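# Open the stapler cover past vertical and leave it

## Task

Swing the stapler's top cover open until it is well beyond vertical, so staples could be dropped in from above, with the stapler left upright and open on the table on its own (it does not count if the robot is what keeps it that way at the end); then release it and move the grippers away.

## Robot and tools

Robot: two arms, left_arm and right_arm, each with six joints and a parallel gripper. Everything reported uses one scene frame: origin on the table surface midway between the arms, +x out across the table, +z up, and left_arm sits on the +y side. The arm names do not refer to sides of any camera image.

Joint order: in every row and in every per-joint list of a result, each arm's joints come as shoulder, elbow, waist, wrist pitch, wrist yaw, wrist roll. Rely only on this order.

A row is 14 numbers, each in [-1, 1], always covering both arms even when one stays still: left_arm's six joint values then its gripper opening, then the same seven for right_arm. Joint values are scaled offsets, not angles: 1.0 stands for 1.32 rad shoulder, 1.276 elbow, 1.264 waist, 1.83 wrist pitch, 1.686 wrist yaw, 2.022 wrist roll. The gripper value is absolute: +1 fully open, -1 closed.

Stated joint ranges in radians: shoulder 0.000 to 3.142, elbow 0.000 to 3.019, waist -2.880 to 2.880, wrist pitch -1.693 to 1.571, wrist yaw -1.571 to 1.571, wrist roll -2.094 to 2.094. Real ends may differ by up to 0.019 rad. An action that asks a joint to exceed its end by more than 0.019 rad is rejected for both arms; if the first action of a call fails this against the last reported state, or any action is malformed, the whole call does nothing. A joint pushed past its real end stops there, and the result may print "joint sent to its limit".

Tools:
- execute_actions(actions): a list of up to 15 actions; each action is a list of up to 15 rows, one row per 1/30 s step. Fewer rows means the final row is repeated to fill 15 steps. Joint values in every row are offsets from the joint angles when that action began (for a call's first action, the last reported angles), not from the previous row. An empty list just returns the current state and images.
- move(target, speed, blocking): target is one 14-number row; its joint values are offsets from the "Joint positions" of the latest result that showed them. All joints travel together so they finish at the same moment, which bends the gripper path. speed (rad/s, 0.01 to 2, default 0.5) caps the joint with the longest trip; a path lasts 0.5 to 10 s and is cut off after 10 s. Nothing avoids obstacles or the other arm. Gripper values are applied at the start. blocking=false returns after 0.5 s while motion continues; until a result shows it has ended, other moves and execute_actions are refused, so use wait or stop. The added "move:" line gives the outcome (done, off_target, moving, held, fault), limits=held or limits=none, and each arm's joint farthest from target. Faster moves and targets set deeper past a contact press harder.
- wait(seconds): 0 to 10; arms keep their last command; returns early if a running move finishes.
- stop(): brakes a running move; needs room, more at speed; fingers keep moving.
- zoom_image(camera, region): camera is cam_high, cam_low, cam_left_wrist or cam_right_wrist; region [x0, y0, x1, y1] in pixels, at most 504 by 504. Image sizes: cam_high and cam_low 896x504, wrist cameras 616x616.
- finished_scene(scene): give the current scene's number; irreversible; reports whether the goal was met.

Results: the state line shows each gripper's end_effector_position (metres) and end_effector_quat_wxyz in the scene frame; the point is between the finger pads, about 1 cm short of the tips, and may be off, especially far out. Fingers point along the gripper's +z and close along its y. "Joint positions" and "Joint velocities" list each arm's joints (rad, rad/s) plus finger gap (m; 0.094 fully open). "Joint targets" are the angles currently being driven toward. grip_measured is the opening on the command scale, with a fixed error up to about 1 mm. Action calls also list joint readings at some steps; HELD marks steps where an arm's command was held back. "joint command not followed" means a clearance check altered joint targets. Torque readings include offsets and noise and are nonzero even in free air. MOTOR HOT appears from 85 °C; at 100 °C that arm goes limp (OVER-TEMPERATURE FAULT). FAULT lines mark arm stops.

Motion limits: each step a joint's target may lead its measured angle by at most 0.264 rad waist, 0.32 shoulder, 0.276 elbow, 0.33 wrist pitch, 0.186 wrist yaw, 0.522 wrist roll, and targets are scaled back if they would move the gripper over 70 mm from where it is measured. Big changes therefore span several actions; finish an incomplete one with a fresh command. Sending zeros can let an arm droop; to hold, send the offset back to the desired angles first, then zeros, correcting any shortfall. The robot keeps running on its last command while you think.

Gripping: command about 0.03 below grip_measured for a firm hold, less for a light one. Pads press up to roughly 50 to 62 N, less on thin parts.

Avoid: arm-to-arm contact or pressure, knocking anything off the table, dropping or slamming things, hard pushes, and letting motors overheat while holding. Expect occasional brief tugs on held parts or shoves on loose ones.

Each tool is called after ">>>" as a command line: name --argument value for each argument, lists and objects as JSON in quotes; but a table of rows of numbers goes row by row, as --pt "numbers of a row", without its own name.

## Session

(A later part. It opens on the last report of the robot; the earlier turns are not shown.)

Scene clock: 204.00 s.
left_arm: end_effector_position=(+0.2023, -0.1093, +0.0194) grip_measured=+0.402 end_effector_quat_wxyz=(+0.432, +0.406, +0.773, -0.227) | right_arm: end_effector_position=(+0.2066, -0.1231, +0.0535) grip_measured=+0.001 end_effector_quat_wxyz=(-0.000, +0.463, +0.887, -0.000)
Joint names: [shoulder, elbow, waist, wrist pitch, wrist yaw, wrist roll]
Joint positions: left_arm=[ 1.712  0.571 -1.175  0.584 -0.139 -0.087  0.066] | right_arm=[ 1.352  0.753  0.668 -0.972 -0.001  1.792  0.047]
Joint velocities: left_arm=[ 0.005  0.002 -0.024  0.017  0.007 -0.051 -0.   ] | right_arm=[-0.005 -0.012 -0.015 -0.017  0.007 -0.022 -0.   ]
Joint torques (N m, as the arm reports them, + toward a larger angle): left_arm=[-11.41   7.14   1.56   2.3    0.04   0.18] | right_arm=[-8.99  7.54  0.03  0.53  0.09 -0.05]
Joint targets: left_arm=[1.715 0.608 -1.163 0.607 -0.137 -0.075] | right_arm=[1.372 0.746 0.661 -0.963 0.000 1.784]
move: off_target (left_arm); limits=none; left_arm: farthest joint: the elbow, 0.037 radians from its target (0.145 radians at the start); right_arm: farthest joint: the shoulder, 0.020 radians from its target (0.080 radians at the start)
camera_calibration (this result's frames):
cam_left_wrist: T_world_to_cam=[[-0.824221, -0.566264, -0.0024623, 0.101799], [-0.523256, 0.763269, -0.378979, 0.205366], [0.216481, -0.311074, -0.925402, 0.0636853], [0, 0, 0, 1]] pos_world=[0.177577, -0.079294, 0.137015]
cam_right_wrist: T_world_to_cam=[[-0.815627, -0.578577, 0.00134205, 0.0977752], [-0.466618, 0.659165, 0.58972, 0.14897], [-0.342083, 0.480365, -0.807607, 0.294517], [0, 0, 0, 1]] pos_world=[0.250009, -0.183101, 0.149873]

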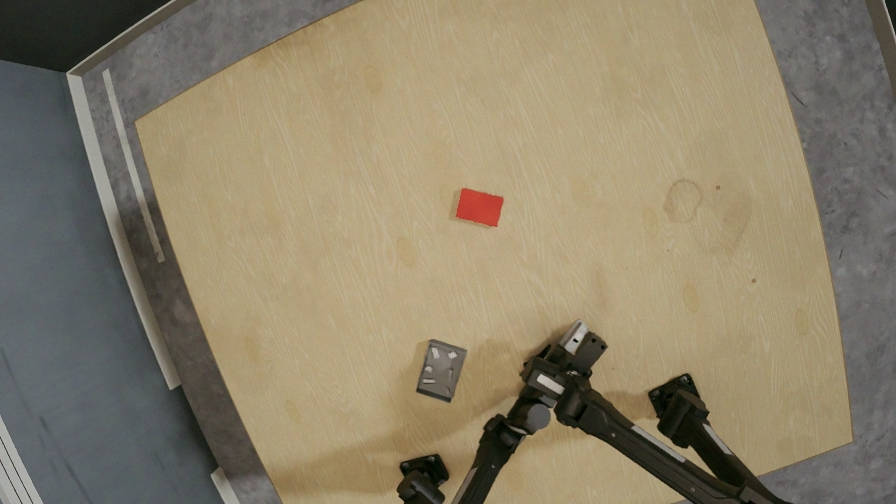

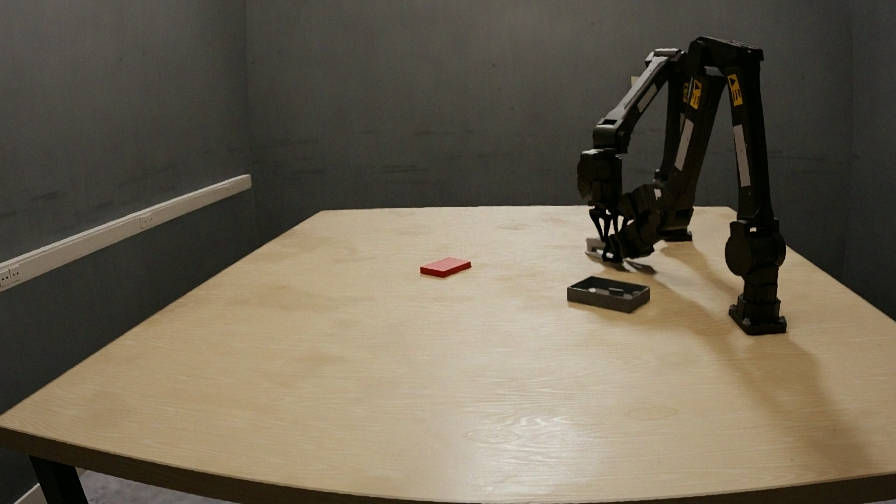

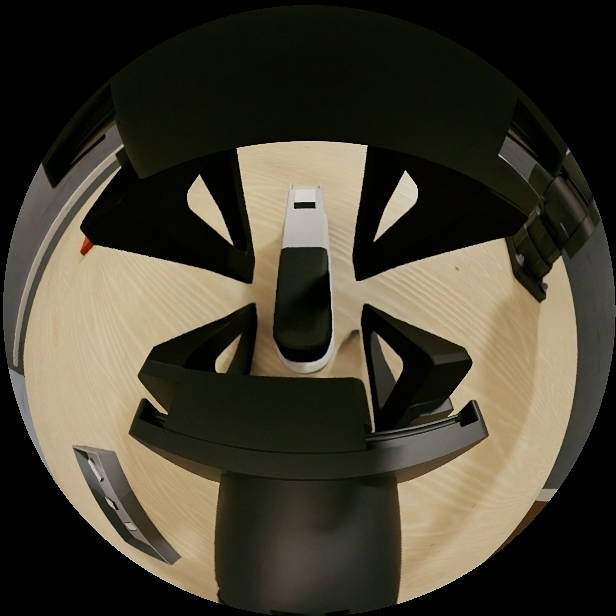

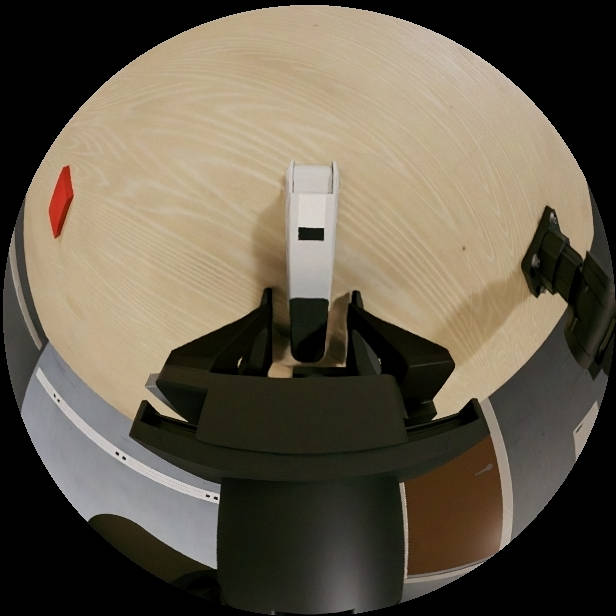

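>>> execute_actions --actions '[[[0.006,0.026,0.0139,0.0126,0.001,0.006,0.35,0.015,-0.0055,-0.0055,0.005,0,-0.004,0.0],[0.006,0.026,0.0139,0.0126,0.001,0.006,0.3,0.015,-0.0055,-0.0055,0.005,0,-0.004,0.0],[0.006,0.026,0.0139,0.0126,0.001,0.006,0.25,0.015,-0.0055,-0.0055,0.005,0,-0.004,0.0],[0.006,0.026,0.0139,0.0126,0.001,0.006,0.2,0.015,-0.0055,-0.0055,0.005,0,-0.004,-0.05],[0.006,0.026,0.0139,0.0126,0.001,0.006,0.15,0.015,-0.0055,-0.0055,0.005,0,-0.004,-0.1],[0.006,0.026,0.0139,0.0126,0.001,0.006,0.1,0.015,-0.0055,-0.0055,0.005,0,-0.004,-0.15],[0.006,0.026,0.0139,0.0126,0.001,0.006,0.05,0.015,-0.0055,-0.0055,0.005,0,-0.004,-0.2],[0.006,0.026,0.0139,0.0126,0.001,0.006,0.0,0.015,-0.0055,-0.0055,0.005,0,-0.004,-0.25],[0.006,0.026,0.0139,0.0126,0.001,0.006,-0.05,0.015,-0.0055,-0.0055,0.005,0,-0.004,-0.3],[0.006,0.026,0.0139,0.0126,0.001,0.006,-0.1,0.015,-0.0055,-0.0055,0.005,0,-0.004,-0.33],[0.006,0.026,0.0139,0.0126,0.001,0.006,-0.13,0.015,-0.0055,-0.0055,0.005,0,-0.004,-0.36]]]'

>>> wait --seconds 0.4

Scene clock: 215.80 s.
left_arm: end_effector_position=(+0.2045, -0.1081, +0.0190) grip_measured=-0.128 end_effector_quat_wxyz=(+0.432, +0.405, +0.773, -0.226) | right_arm: end_effector_position=(+0.2066, -0.1231, +0.0535) grip_measured=-0.358 end_effector_quat_wxyz=(-0.000, +0.463, +0.887, -0.000)
Joint names: [shoulder, elbow, waist, wrist pitch, wrist yaw, wrist roll]
Joint positions: left_arm=[ 1.713  0.571 -1.17   0.584 -0.139 -0.085  0.041] | right_arm=[ 1.352  0.753  0.668 -0.972 -0.001  1.792  0.03 ]
Joint velocities: left_arm=[-0.005 -0.012 -0.005  0.002  0.022 -0.081 -0.   ] | right_arm=[ 0.005 -0.022 -0.005 -0.002 -0.037 -0.022 -0.   ]
Joint torques (N m, as the arm reports them, + toward a larger angle): left_arm=[-11.14   6.87   1.66   2.29   0.02   0.17] | right_arm=[-8.66  7.62  0.04  0.56  0.06 -0.05]
Joint targets: left_arm=[1.720 0.604 -1.157 0.607 -0.138 -0.074] | right_arm=[1.372 0.746 0.661 -0.963 -0.001 1.784]
Step readings (joint positions):
0: left_arm=[1.712 0.571 -1.175 0.584 -0.139 -0.086] | right_arm=[1.352 0.753 0.668 -0.972 -0.001 1.792]
1: left_arm=[1.712 0.571 -1.175 0.584 -0.139 -0.086] | right_arm=[1.352 0.753 0.668 -0.972 -0.001 1.792]
2: left_arm=[1.712 0.571 -1.174 0.584 -0.139 -0.086] | right_arm=[1.352 0.753 0.668 -0.972 -0.001 1.792]
4: left_arm=[1.712 0.571 -1.172 0.584 -0.139 -0.086] | right_arm=[1.352 0.753 0.668 -0.972 -0.001 1.792]
8: left_arm=[1.713 0.571 -1.170 0.584 -0.139 -0.086] | right_arm=[1.352 0.753 0.668 -0.972 -0.001 1.792]
15: Joint positions above
camera_calibration (this result's frames):
cam_left_wrist: T_world_to_cam=[[-0.821743, -0.569848, -0.00356096, 0.103447], [-0.526399, 0.761452, -0.37828, 0.205847], [0.218273, -0.308974, -0.925684, 0.0631237], [0, 0, 0, 1]] pos_world=[0.179586, -0.0782894, 0.136669]
cam_right_wrist: T_world_to_cam=[[-0.815406, -0.578888, 0.0013419, 0.0976913], [-0.466869, 0.658987, 0.58972, 0.149], [-0.342266, 0.480235, -0.807607, 0.294539], [0, 0, 0, 1]] pos_world=[0.250032, -0.183085, 0.149873]

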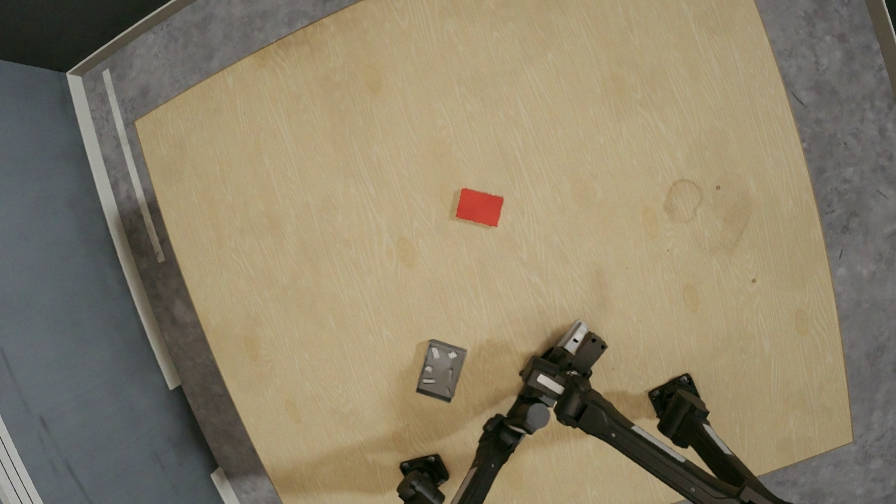

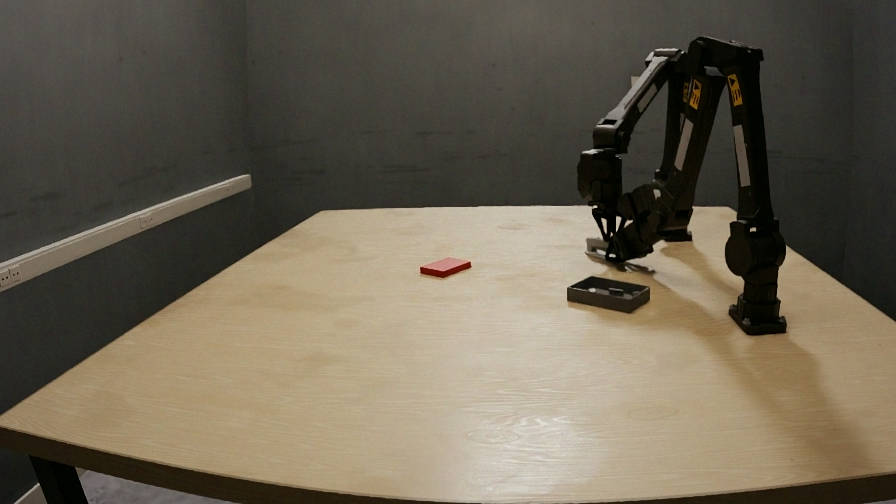

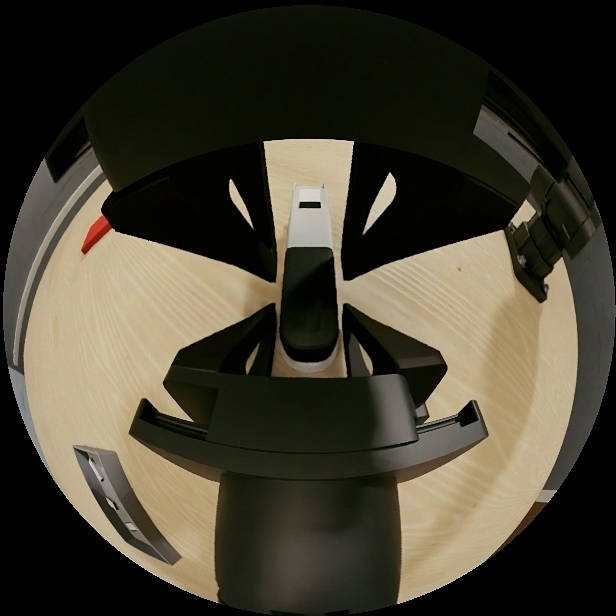

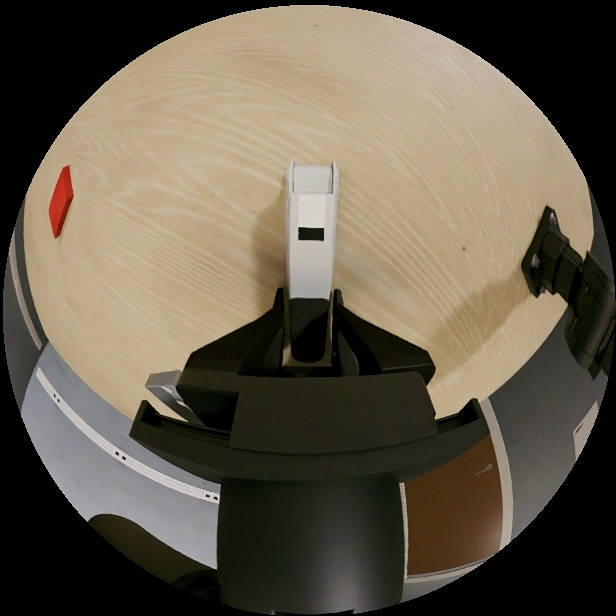

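Scene clock: 216.20 s.
left_arm: end_effector_position=(+0.2045, -0.1081, +0.0190) grip_measured=-0.128 end_effector_quat_wxyz=(+0.432, +0.405, +0.773, -0.226) | right_arm: end_effector_position=(+0.2066, -0.1231, +0.0535) grip_measured=-0.358 end_effector_quat_wxyz=(-0.000, +0.463, +0.887, -0.000)
Joint names: [shoulder, elbow, waist, wrist pitch, wrist yaw, wrist roll]
Joint positions: left_arm=[ 1.713  0.571 -1.17   0.584 -0.139 -0.085  0.041] | right_arm=[ 1.352  0.753  0.668 -0.972 -0.001  1.792  0.03 ]
Joint velocities: left_arm=[-0.015 -0.007 -0.005 -0.012 -0.022 -0.007  0.001] | right_arm=[-0.005  0.002  0.005 -0.002 -0.037  0.066  0.001]
Joint torques (N m, as the arm reports them, + toward a larger angle): left_arm=[-11.19   6.93   1.53   2.25   0.03   0.19] | right_arm=[-8.7   7.63  0.08  0.55  0.07 -0.05]
Joint targets: left_arm=[1.720 0.604 -1.157 0.607 -0.138 -0.074] | right_arm=[1.372 0.746 0.661 -0.963 -0.001 1.784]
wait: 0.40 s; at rest by 0.17 s
camera_calibration (this result's frames):
cam_left_wrist: T_world_to_cam=[[-0.821743, -0.569848, -0.00356096, 0.103447], [-0.526399, 0.761452, -0.37828, 0.205847], [0.218273, -0.308974, -0.925684, 0.0631237], [0, 0, 0, 1]] pos_world=[0.179586, -0.0782894, 0.136669]
cam_right_wrist: T_world_to_cam=[[-0.815406, -0.578888, 0.0013419, 0.0976913], [-0.466869, 0.658987, 0.58972, 0.149], [-0.342266, 0.480235, -0.807607, 0.294539], [0, 0, 0, 1]] pos_world=[0.250032, -0.183085, 0.149873]

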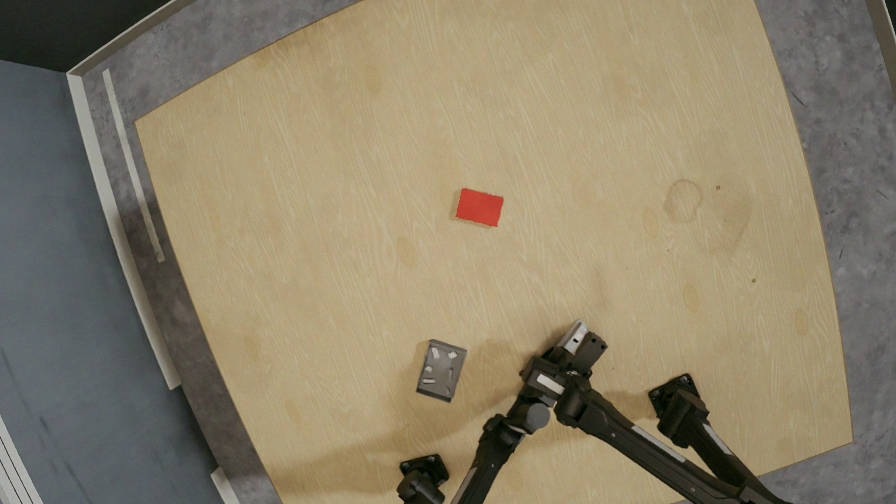

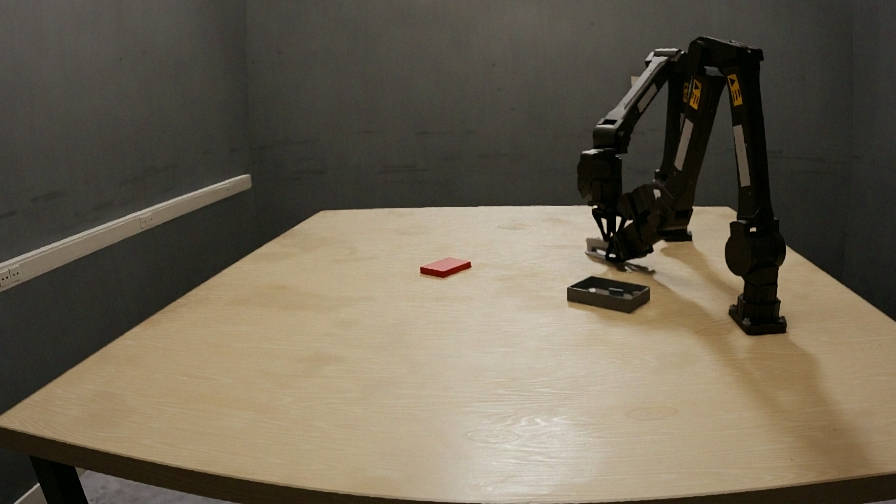

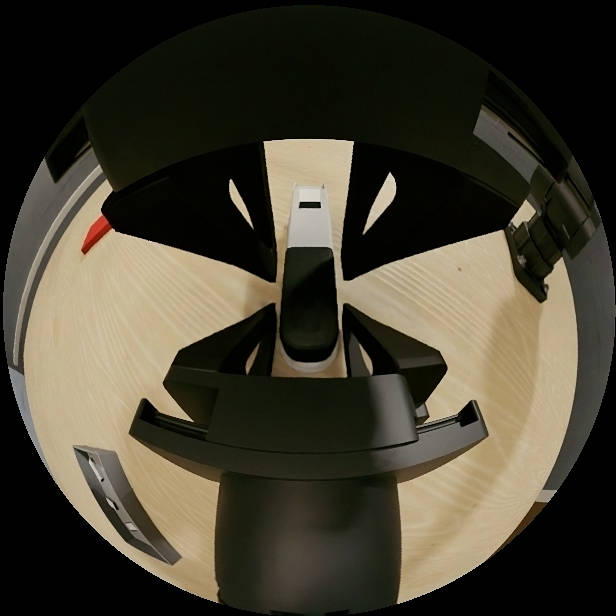

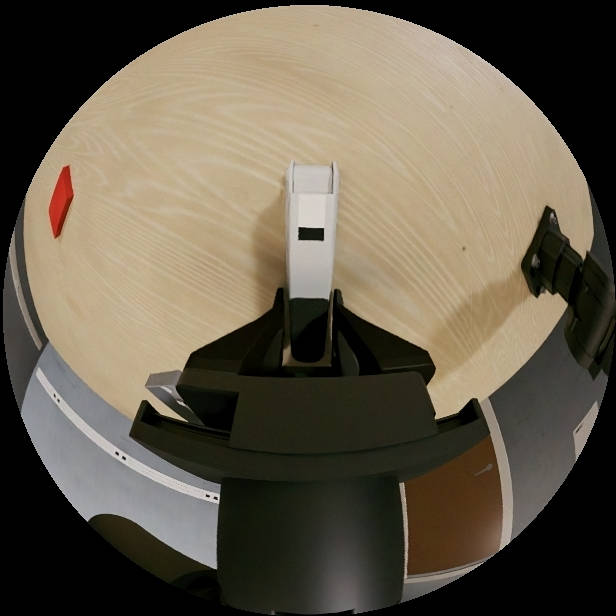

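>>> execute_actions --actions '[[[0.0053,0.026,0.008,0.0126,0.0006,0.0055,-0.17,0.015,-0.0055,-0.0055,0.005,0,-0.004,-0.38],[0.0053,0.026,0.008,0.0126,0.0006,0.0055,-0.20,0.015,-0.0055,-0.0055,0.005,0,-0.004,-0.40],[0.0053,0.026,0.008,0.0126,0.0006,0.0055,-0.23,0.015,-0.0055,-0.0055,0.005,0,-0.004,-0.42],[0.0053,0.026,0.008,0.0126,0.0006,0.0055,-0.25,0.015,-0.0055,-0.0055,0.005,0,-0.004,-0.44],[0.0053,0.026,0.008,0.0126,0.0006,0.0055,-0.27,0.015,-0.0055,-0.0055,0.005,0,-0.004,-0.46],[0.0053,0.026,0.008,0.0126,0.0006,0.0055,-0.285,0.015,-0.0055,-0.0055,0.005,0,-0.004,-0.48],[0.0053,0.026,0.008,0.0126,0.0006,0.0055,-0.30,0.015,-0.0055,-0.0055,0.005,0,-0.004,-0.49],[0.0053,0.026,0.008,0.0126,0.0006,0.0055,-0.315,0.015,-0.0055,-0.0055,0.005,0,-0.004,-0.50],[0.0053,0.026,0.008,0.0126,0.0006,0.0055,-0.33,0.015,-0.0055,-0.0055,0.005,0,-0.004,-0.51],[0.0053,0.026,0.008,0.0126,0.0006,0.0055,-0.33,0.015,-0.0055,-0.0055,0.005,0,-0.004,-0.52],[0.0053,0.026,0.008,0.0126,0.0006,0.0055,-0.33,0.015,-0.0055,-0.0055,0.005,0,-0.004,-0.535],[0.0053,0.026,0.008,0.0126,0.0006,0.0055,-0.33,0.015,-0.0055,-0.0055,0.005,0,-0.004,-0.55],[0.0053,0.026,0.008,0.0126,0.0006,0.0055,-0.33,0.015,-0.0055,-0.0055,0.005,0,-0.004,-0.565],[0.0053,0.026,0.008,0.0126,0.0006,0.0055,-0.33,0.015,-0.0055,-0.0055,0.005,0,-0.004,-0.575]]]'

>>> wait --seconds 0.4

Scene clock: 223.37 s.
left_arm: end_effector_position=(+0.2044, -0.1081, +0.0188) grip_measured=-0.312 end_effector_quat_wxyz=(+0.432, +0.405, +0.774, -0.226) | right_arm: end_effector_position=(+0.2067, -0.1229, +0.0535) grip_measured=-0.543 end_effector_quat_wxyz=(-0.000, +0.463, +0.887, +0.000)
Joint names: [shoulder, elbow, waist, wrist pitch, wrist yaw, wrist roll]
Joint positions: left_arm=[ 1.713  0.571 -1.17   0.584 -0.139 -0.085  0.032] | right_arm=[ 1.352  0.753  0.668 -0.971 -0.001  1.792  0.021]
Joint velocities: left_arm=[-0.015  0.002  0.005 -0.022 -0.022  0.022  0.001] | right_arm=[-0.005 -0.012  0.005 -0.002 -0.007 -0.007 -0.001]
Joint torques (N m, as the arm reports them, + toward a larger angle): left_arm=[-11.33   6.92   1.25   2.26  -0.03   0.17] | right_arm=[-8.77  7.62  0.07  0.52  0.07 -0.06]
Joint targets: left_arm=[1.720 0.604 -1.160 0.607 -0.138 -0.074] | right_arm=[1.372 0.746 0.661 -0.962 -0.001 1.784]
Step readings (joint positions):
0: left_arm=[1.713 0.571 -1.170 0.584 -0.139 -0.085] | right_arm=[1.352 0.753 0.668 -0.972 -0.001 1.792]
1: left_arm=[1.713 0.571 -1.170 0.584 -0.139 -0.085] | right_arm=[1.352 0.753 0.668 -0.972 -0.001 1.792]
2: left_arm=[1.713 0.571 -1.170 0.584 -0.139 -0.085] | right_arm=[1.352 0.753 0.668 -0.972 -0.001 1.792]
4: left_arm=[1.713 0.571 -1.170 0.584 -0.139 -0.085] | right_arm=[1.352 0.753 0.668 -0.972 -0.001 1.792]
8: left_arm=[1.713 0.571 -1.170 0.584 -0.139 -0.085] | right_arm=[1.352 0.753 0.668 -0.972 -0.001 1.792]
15: Joint positions above
camera_calibration (this result's frames):
cam_left_wrist: T_world_to_cam=[[-0.821928, -0.569581, -0.00342338, 0.103452], [-0.526283, 0.761719, -0.377901, 0.205731], [0.217853, -0.308806, -0.92584, 0.0630716], [0, 0, 0, 1]] pos_world=[0.179563, -0.0783081, 0.136494]
cam_right_wrist: T_world_to_cam=[[-0.815407, -0.578888, 0.00059618, 0.0979146], [-0.467173, 0.658654, 0.589851, 0.148983], [-0.34185, 0.48069, -0.807512, 0.294481], [0, 0, 0, 1]] pos_world=[0.250109, -0.183, 0.149861]

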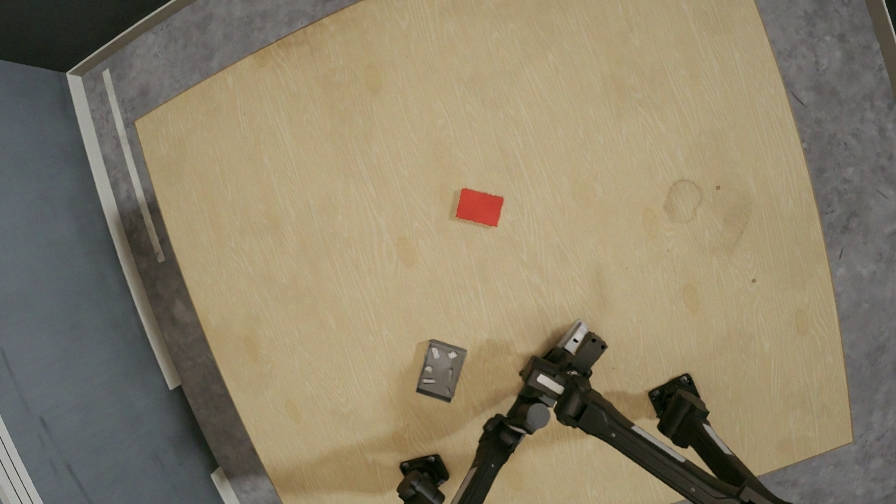

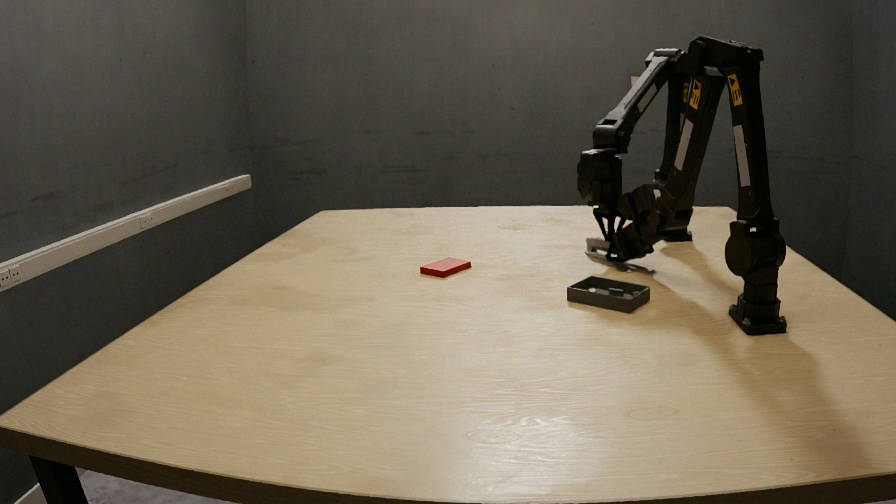

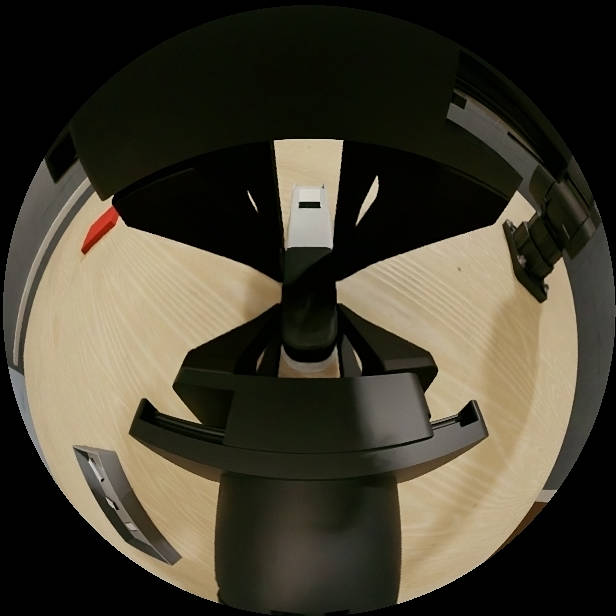

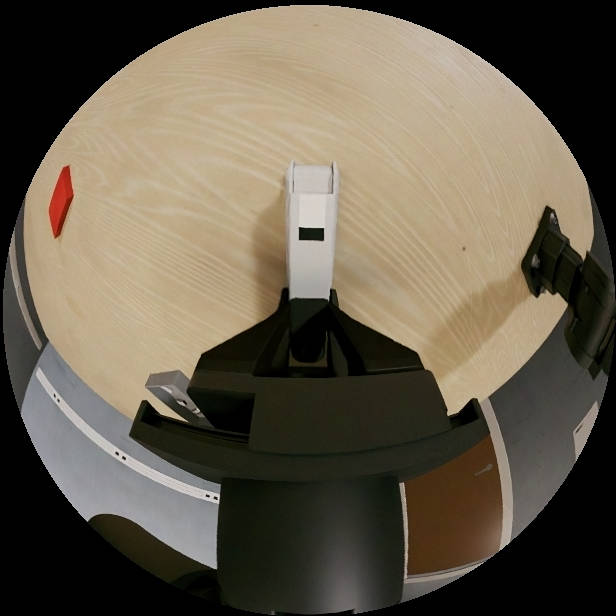

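Scene clock: 223.77 s.
left_arm: end_effector_position=(+0.2044, -0.1081, +0.0188) grip_measured=-0.312 end_effector_quat_wxyz=(+0.432, +0.405, +0.774, -0.226) | right_arm: end_effector_position=(+0.2067, -0.1229, +0.0535) grip_measured=-0.543 end_effector_quat_wxyz=(-0.000, +0.463, +0.887, +0.000)
Joint names: [shoulder, elbow, waist, wrist pitch, wrist yaw, wrist roll]
Joint positions: left_arm=[ 1.713  0.571 -1.17   0.584 -0.139 -0.085  0.032] | right_arm=[ 1.352  0.753  0.668 -0.971 -0.001  1.792  0.021]
Joint velocities: left_arm=[-0.005  0.007 -0.005  0.002  0.051 -0.066  0.   ] | right_arm=[ 0.005 -0.012 -0.005  0.007 -0.022 -0.051  0.   ]
Joint torques (N m, as the arm reports them, + toward a larger angle): left_arm=[-11.17   6.84   1.33   2.27  -0.01   0.17] | right_arm=[-8.71  7.63  0.05  0.52  0.07 -0.06]
Joint targets: left_arm=[1.720 0.604 -1.160 0.607 -0.138 -0.074] | right_arm=[1.372 0.746 0.661 -0.962 -0.001 1.784]
wait: 0.40 s; at rest by 0.17 s
camera_calibration (this result's frames):
cam_left_wrist: T_world_to_cam=[[-0.821928, -0.569581, -0.00342338, 0.103452], [-0.526283, 0.761719, -0.377901, 0.205731], [0.217853, -0.308806, -0.92584, 0.0630716], [0, 0, 0, 1]] pos_world=[0.179563, -0.0783081, 0.136494]
cam_right_wrist: T_world_to_cam=[[-0.815407, -0.578888, 0.00059618, 0.0979146], [-0.467173, 0.658654, 0.589851, 0.148983], [-0.34185, 0.48069, -0.807512, 0.294481], [0, 0, 0, 1]] pos_world=[0.250109, -0.183, 0.149861]

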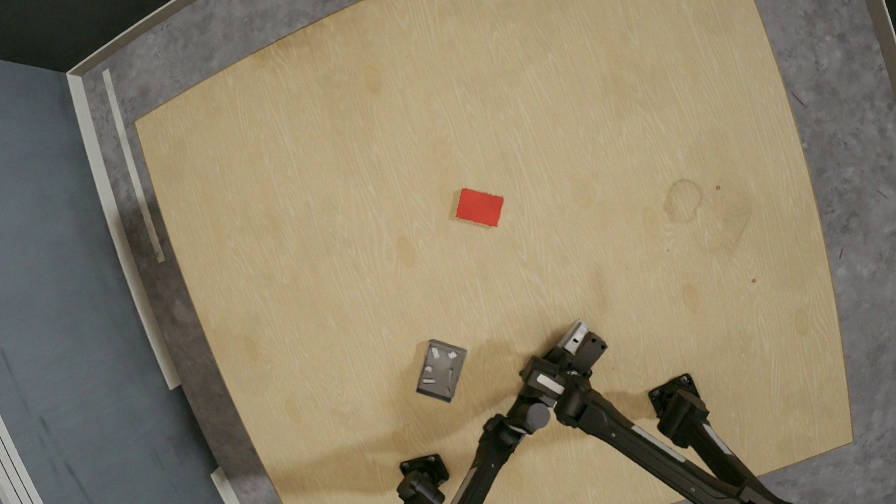

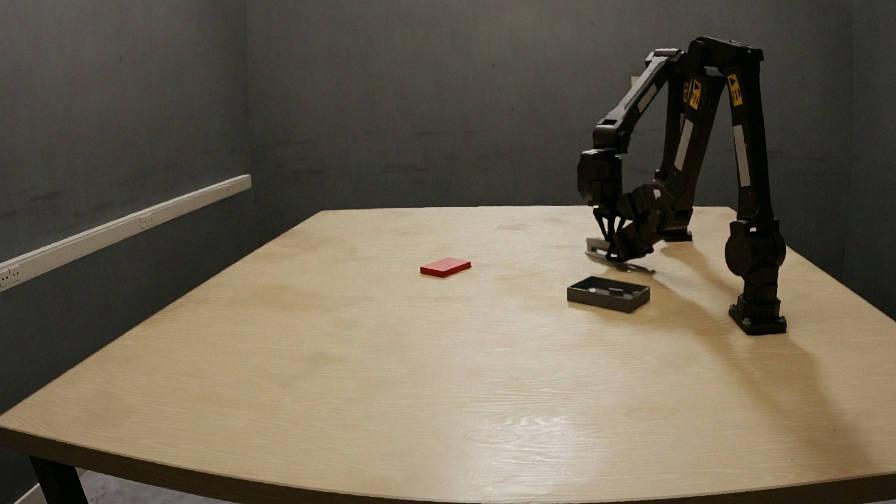

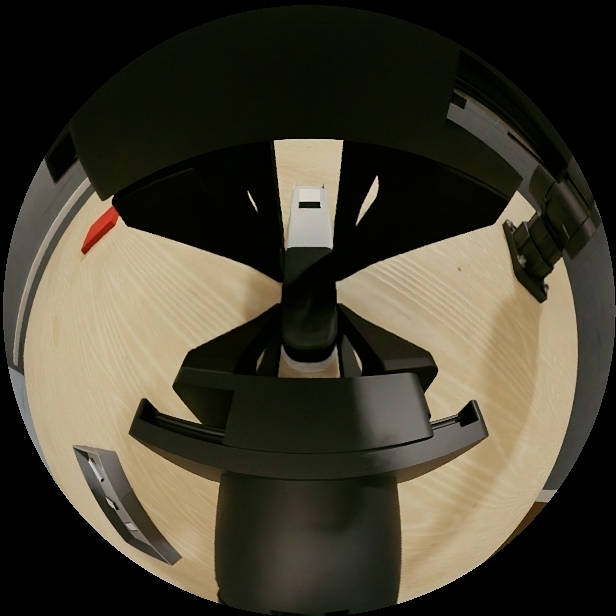

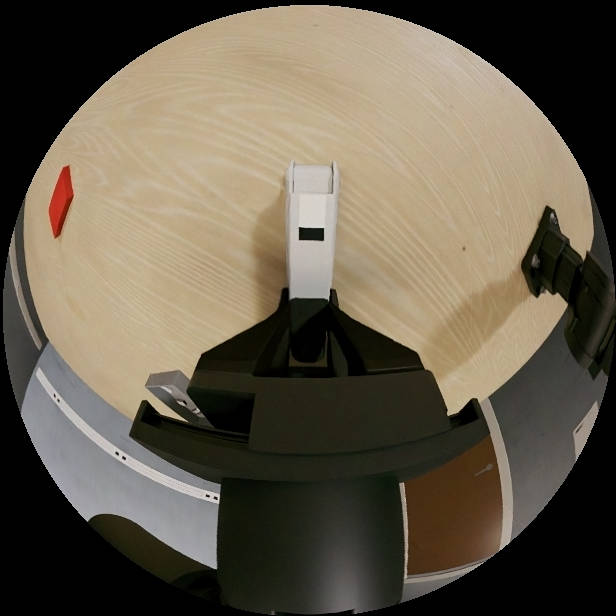

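>>> execute_actions --actions '[[[0.0053,0.012,0.004,0.003,0,0.003,-0.34,-0.0095,-0.0032,-0.0117,-0.0037,-0.0085,-0.0093,-0.58],[0.0053,0.012,0.004,0.003,0,0.003,-0.35,-0.0115,-0.0035,-0.0172,-0.0042,-0.0153,-0.0126,-0.58],[0.0053,0.012,0.004,0.003,0,0.003,-0.35,-0.0134,-0.0037,-0.0226,-0.0046,-0.0220,-0.0160,-0.58],[0.0053,0.012,0.004,0.003,0,0.003,-0.35,-0.0154,-0.0039,-0.0280,-0.0050,-0.0288,-0.0193,-0.58],[0.0053,0.012,0.004,0.003,0,0.003,-0.35,-0.0173,-0.0042,-0.0335,-0.0055,-0.0355,-0.0226,-0.58],[0.0053,0.012,0.004,0.003,0,0.003,-0.35,-0.0192,-0.0044,-0.0389,-0.0059,-0.0423,-0.0259,-0.58],[0.0053,0.012,0.004,0.003,0,0.003,-0.35,-0.0212,-0.0046,-0.0443,-0.0063,-0.0489,-0.0292,-0.58],[0.0053,0.012,0.004,0.003,0,0.003,-0.35,-0.0231,-0.0048,-0.0497,-0.0067,-0.0557,-0.0325,-0.58],[0.0053,0.012,0.004,0.003,0,0.003,-0.35,-0.0250,-0.0051,-0.0552,-0.0072,-0.0624,-0.0358,-0.58],[0.0053,0.012,0.004,0.003,0,0.003,-0.35,-0.0270,-0.0053,-0.0606,-0.0076,-0.0692,-0.0391,-0.58],[0.0053,0.012,0.004,0.003,0,0.003,-0.35,-0.0289,-0.0055,-0.0660,-0.0080,-0.0759,-0.0425,-0.58],[0.0053,0.012,0.004,0.003,0,0.003,-0.35,-0.0309,-0.0058,-0.0715,-0.0085,-0.0827,-0.0458,-0.58],[0.0053,0.012,0.004,0.003,0,0.003,-0.35,-0.0328,-0.006,-0.0769,-0.0089,-0.0894,-0.0491,-0.58]]]'

>>> wait --seconds 0.4

Scene clock: 249.47 s.
left_arm: end_effector_position=(+0.2044, -0.1081, +0.0188) grip_measured=-0.313 end_effector_quat_wxyz=(+0.432, +0.405, +0.774, -0.226) | right_arm: end_effector_position=(+0.2085, -0.1254, +0.0629) grip_measured=-0.543 end_effector_quat_wxyz=(-0.067, +0.467, +0.881, +0.031)
Joint names: [shoulder, elbow, waist, wrist pitch, wrist yaw, wrist roll]
Joint positions: left_arm=[ 1.713  0.571 -1.17   0.584 -0.139 -0.085  0.032] | right_arm=[ 1.325  0.751  0.581 -0.982 -0.147  1.717  0.021]
Joint velocities: left_arm=[-0.015 -0.007 -0.005  0.007  0.007 -0.081  0.001] | right_arm=[-0.122  0.002 -0.103 -0.051 -0.154 -0.081 -0.   ]
Joint torques (N m, as the arm reports them, + toward a larger angle): left_arm=[-10.99   5.55   1.04   1.66  -0.07   0.12] | right_arm=[-11.18   7.87   0.13   0.26  -0.03  -0.04]
Joint targets: left_arm=[1.720 0.586 -1.165 0.589 -0.139 -0.079] | right_arm=[1.309 0.745 0.571 -0.987 -0.151 1.693]
Step readings (joint positions):
0: left_arm=[1.713 0.571 -1.170 0.584 -0.139 -0.085] | right_arm=[1.352 0.753 0.668 -0.971 -0.001 1.792]
1: left_arm=[1.713 0.571 -1.170 0.584 -0.139 -0.085] | right_arm=[1.352 0.753 0.668 -0.971 -0.003 1.791]
2: left_arm=[1.713 0.571 -1.170 0.584 -0.139 -0.085] | right_arm=[1.352 0.753 0.665 -0.971 -0.009 1.789]
4: left_arm=[1.713 0.571 -1.170 0.584 -0.139 -0.085] | right_arm=[1.352 0.753 0.653 -0.971 -0.029 1.781]
8: left_arm=[1.713 0.571 -1.170 0.584 -0.139 -0.085] | right_arm=[1.351 0.752 0.626 -0.971 -0.076 1.758]
15: Joint positions above
camera_calibration (this result's frames):
cam_left_wrist: T_world_to_cam=[[-0.821928, -0.569581, -0.00342338, 0.103452], [-0.526283, 0.761719, -0.377901, 0.205731], [0.217853, -0.308806, -0.92584, 0.0630716], [0, 0, 0, 1]] pos_world=[0.179563, -0.0783081, 0.136494]
cam_right_wrist: T_world_to_cam=[[-0.821925, -0.569561, 0.00634464, 0.100052], [-0.40192, 0.587826, 0.702083, 0.116318], [-0.403608, 0.574509, -0.712067, 0.32253], [0, 0, 0, 1]] pos_world=[0.259162, -0.196686, 0.147363]

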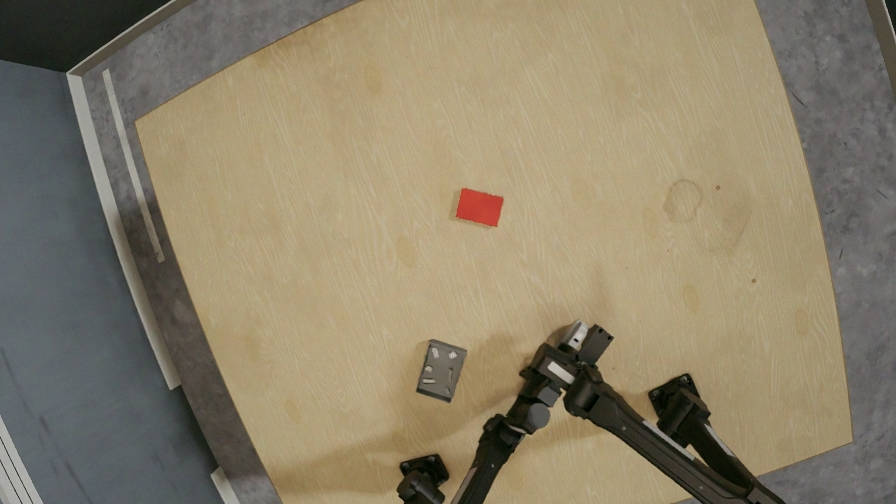

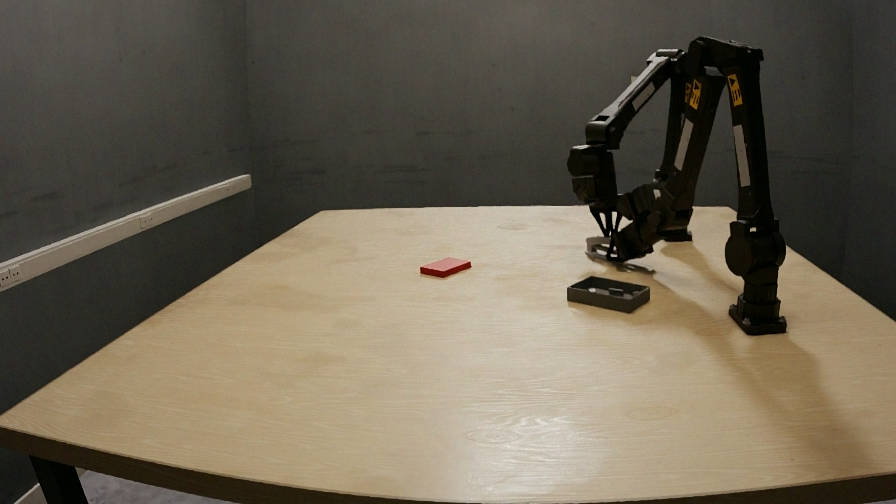

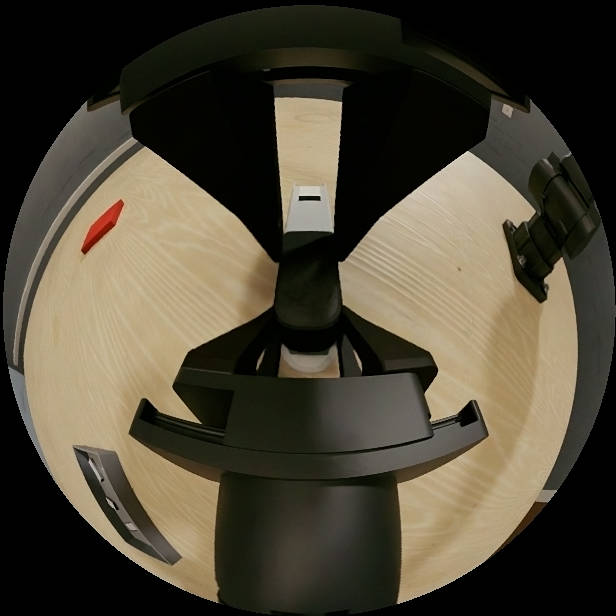

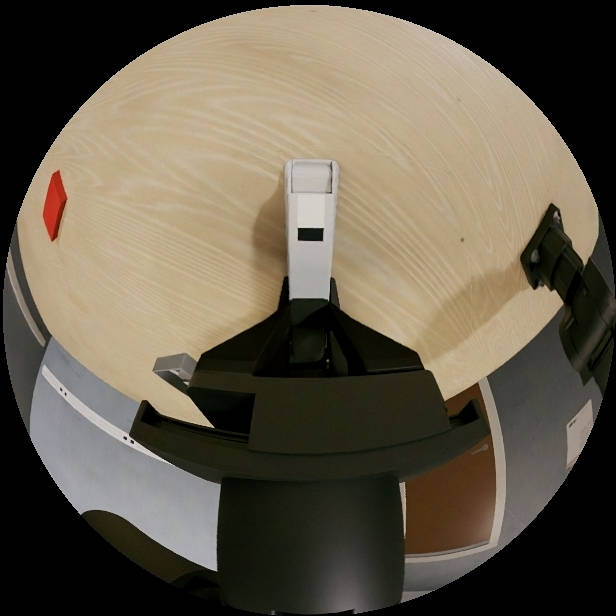

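Scene clock: 249.87 s.
left_arm: end_effector_position=(+0.2044, -0.1081, +0.0188) grip_measured=-0.313 end_effector_quat_wxyz=(+0.432, +0.405, +0.774, -0.226) | right_arm: end_effector_position=(+0.2087, -0.1258, +0.0645) grip_measured=-0.543 end_effector_quat_wxyz=(-0.067, +0.464, +0.883, +0.034)
Joint names: [shoulder, elbow, waist, wrist pitch, wrist yaw, wrist roll]
Joint positions: left_arm=[ 1.713  0.571 -1.17   0.584 -0.139 -0.085  0.032] | right_arm=[ 1.32   0.751  0.578 -0.984 -0.15   1.709  0.021]
Joint velocities: left_arm=[-0.015 -0.017 -0.005 -0.002 -0.037  0.022  0.   ] | right_arm=[ 0.005  0.002 -0.005  0.007 -0.022 -0.022 -0.001]
Joint torques (N m, as the arm reports them, + toward a larger angle): left_arm=[-11.16   5.59   0.98   1.66  -0.07   0.12] | right_arm=[-11.09   7.94   0.11   0.12  -0.13  -0.15]
Joint targets: left_arm=[1.720 0.586 -1.165 0.589 -0.139 -0.079] | right_arm=[1.309 0.745 0.571 -0.987 -0.151 1.693]
wait: 0.40 s; at rest by 0.27 s
camera_calibration (this result's frames):
cam_left_wrist: T_world_to_cam=[[-0.821928, -0.569581, -0.00342338, 0.103452], [-0.526283, 0.761719, -0.377901, 0.205731], [0.217853, -0.308806, -0.92584, 0.0630716], [0, 0, 0, 1]] pos_world=[0.179563, -0.0783081, 0.136494]
cam_right_wrist: T_world_to_cam=[[-0.818909, -0.573919, 0.0024301, 0.0991118], [-0.406187, 0.582557, 0.704016, 0.115683], [-0.405464, 0.575538, -0.71018, 0.324343], [0, 0, 0, 1]] pos_world=[0.259662, -0.197182, 0.148658]

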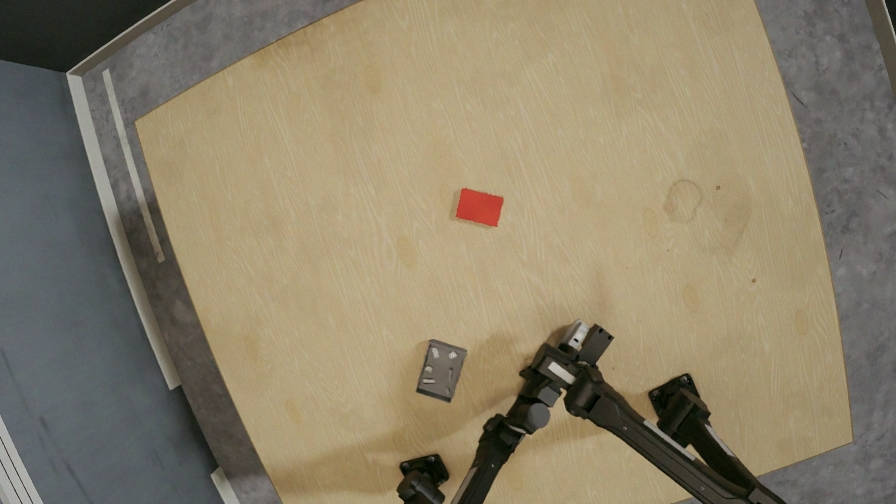

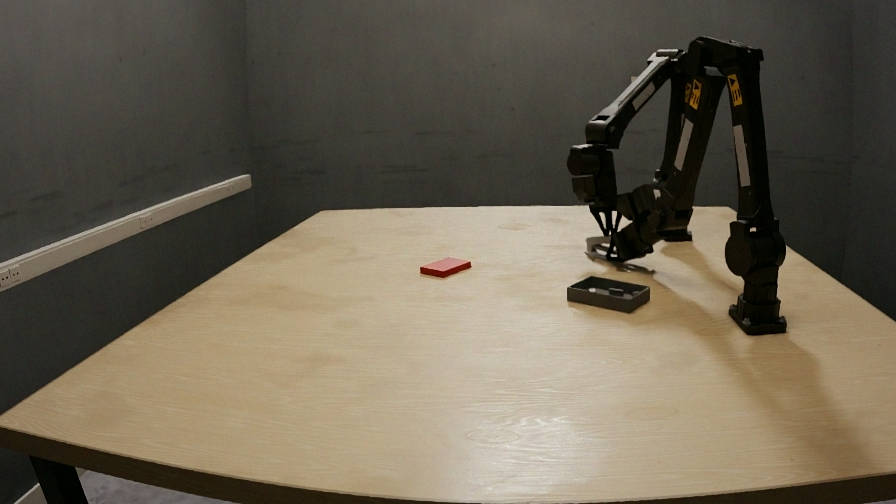

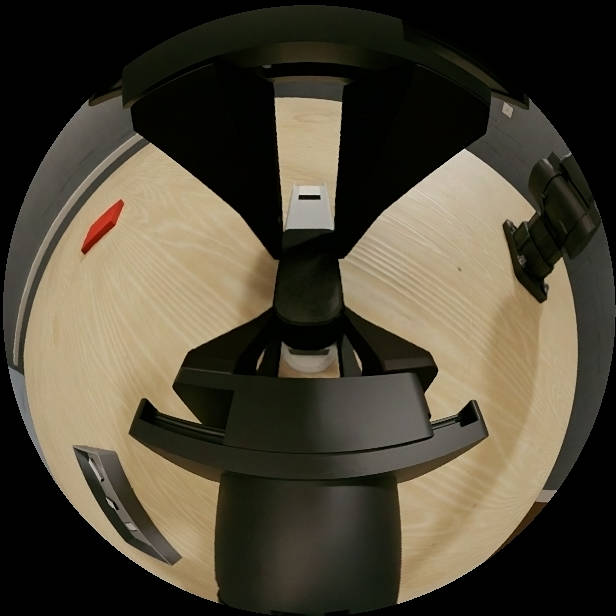

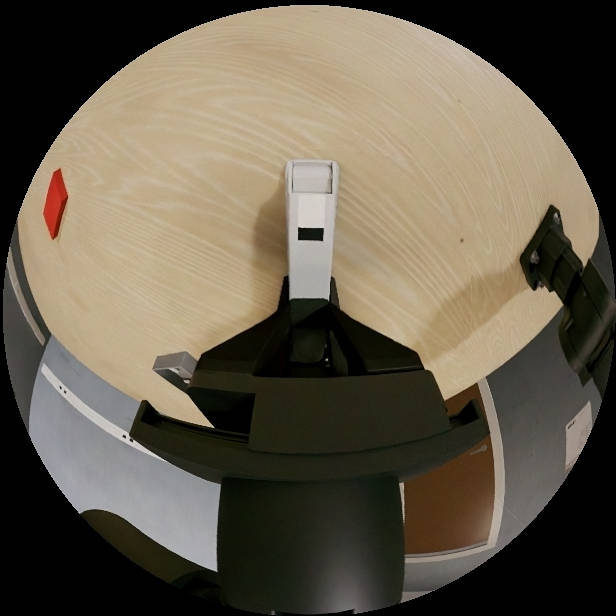

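>>> zoom_image --camera "cam_low" --region '[570, 200, 670, 280]'

Region (570, 200, 670, 280) of cam_low's 896x504 image, scaled by 5.040, with more detail than that image has; it fills the top 403 rows of this view, and the rest is white.

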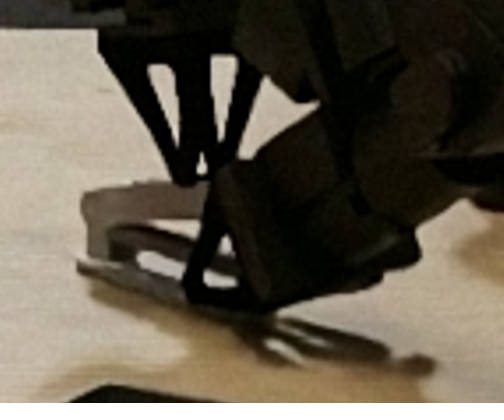

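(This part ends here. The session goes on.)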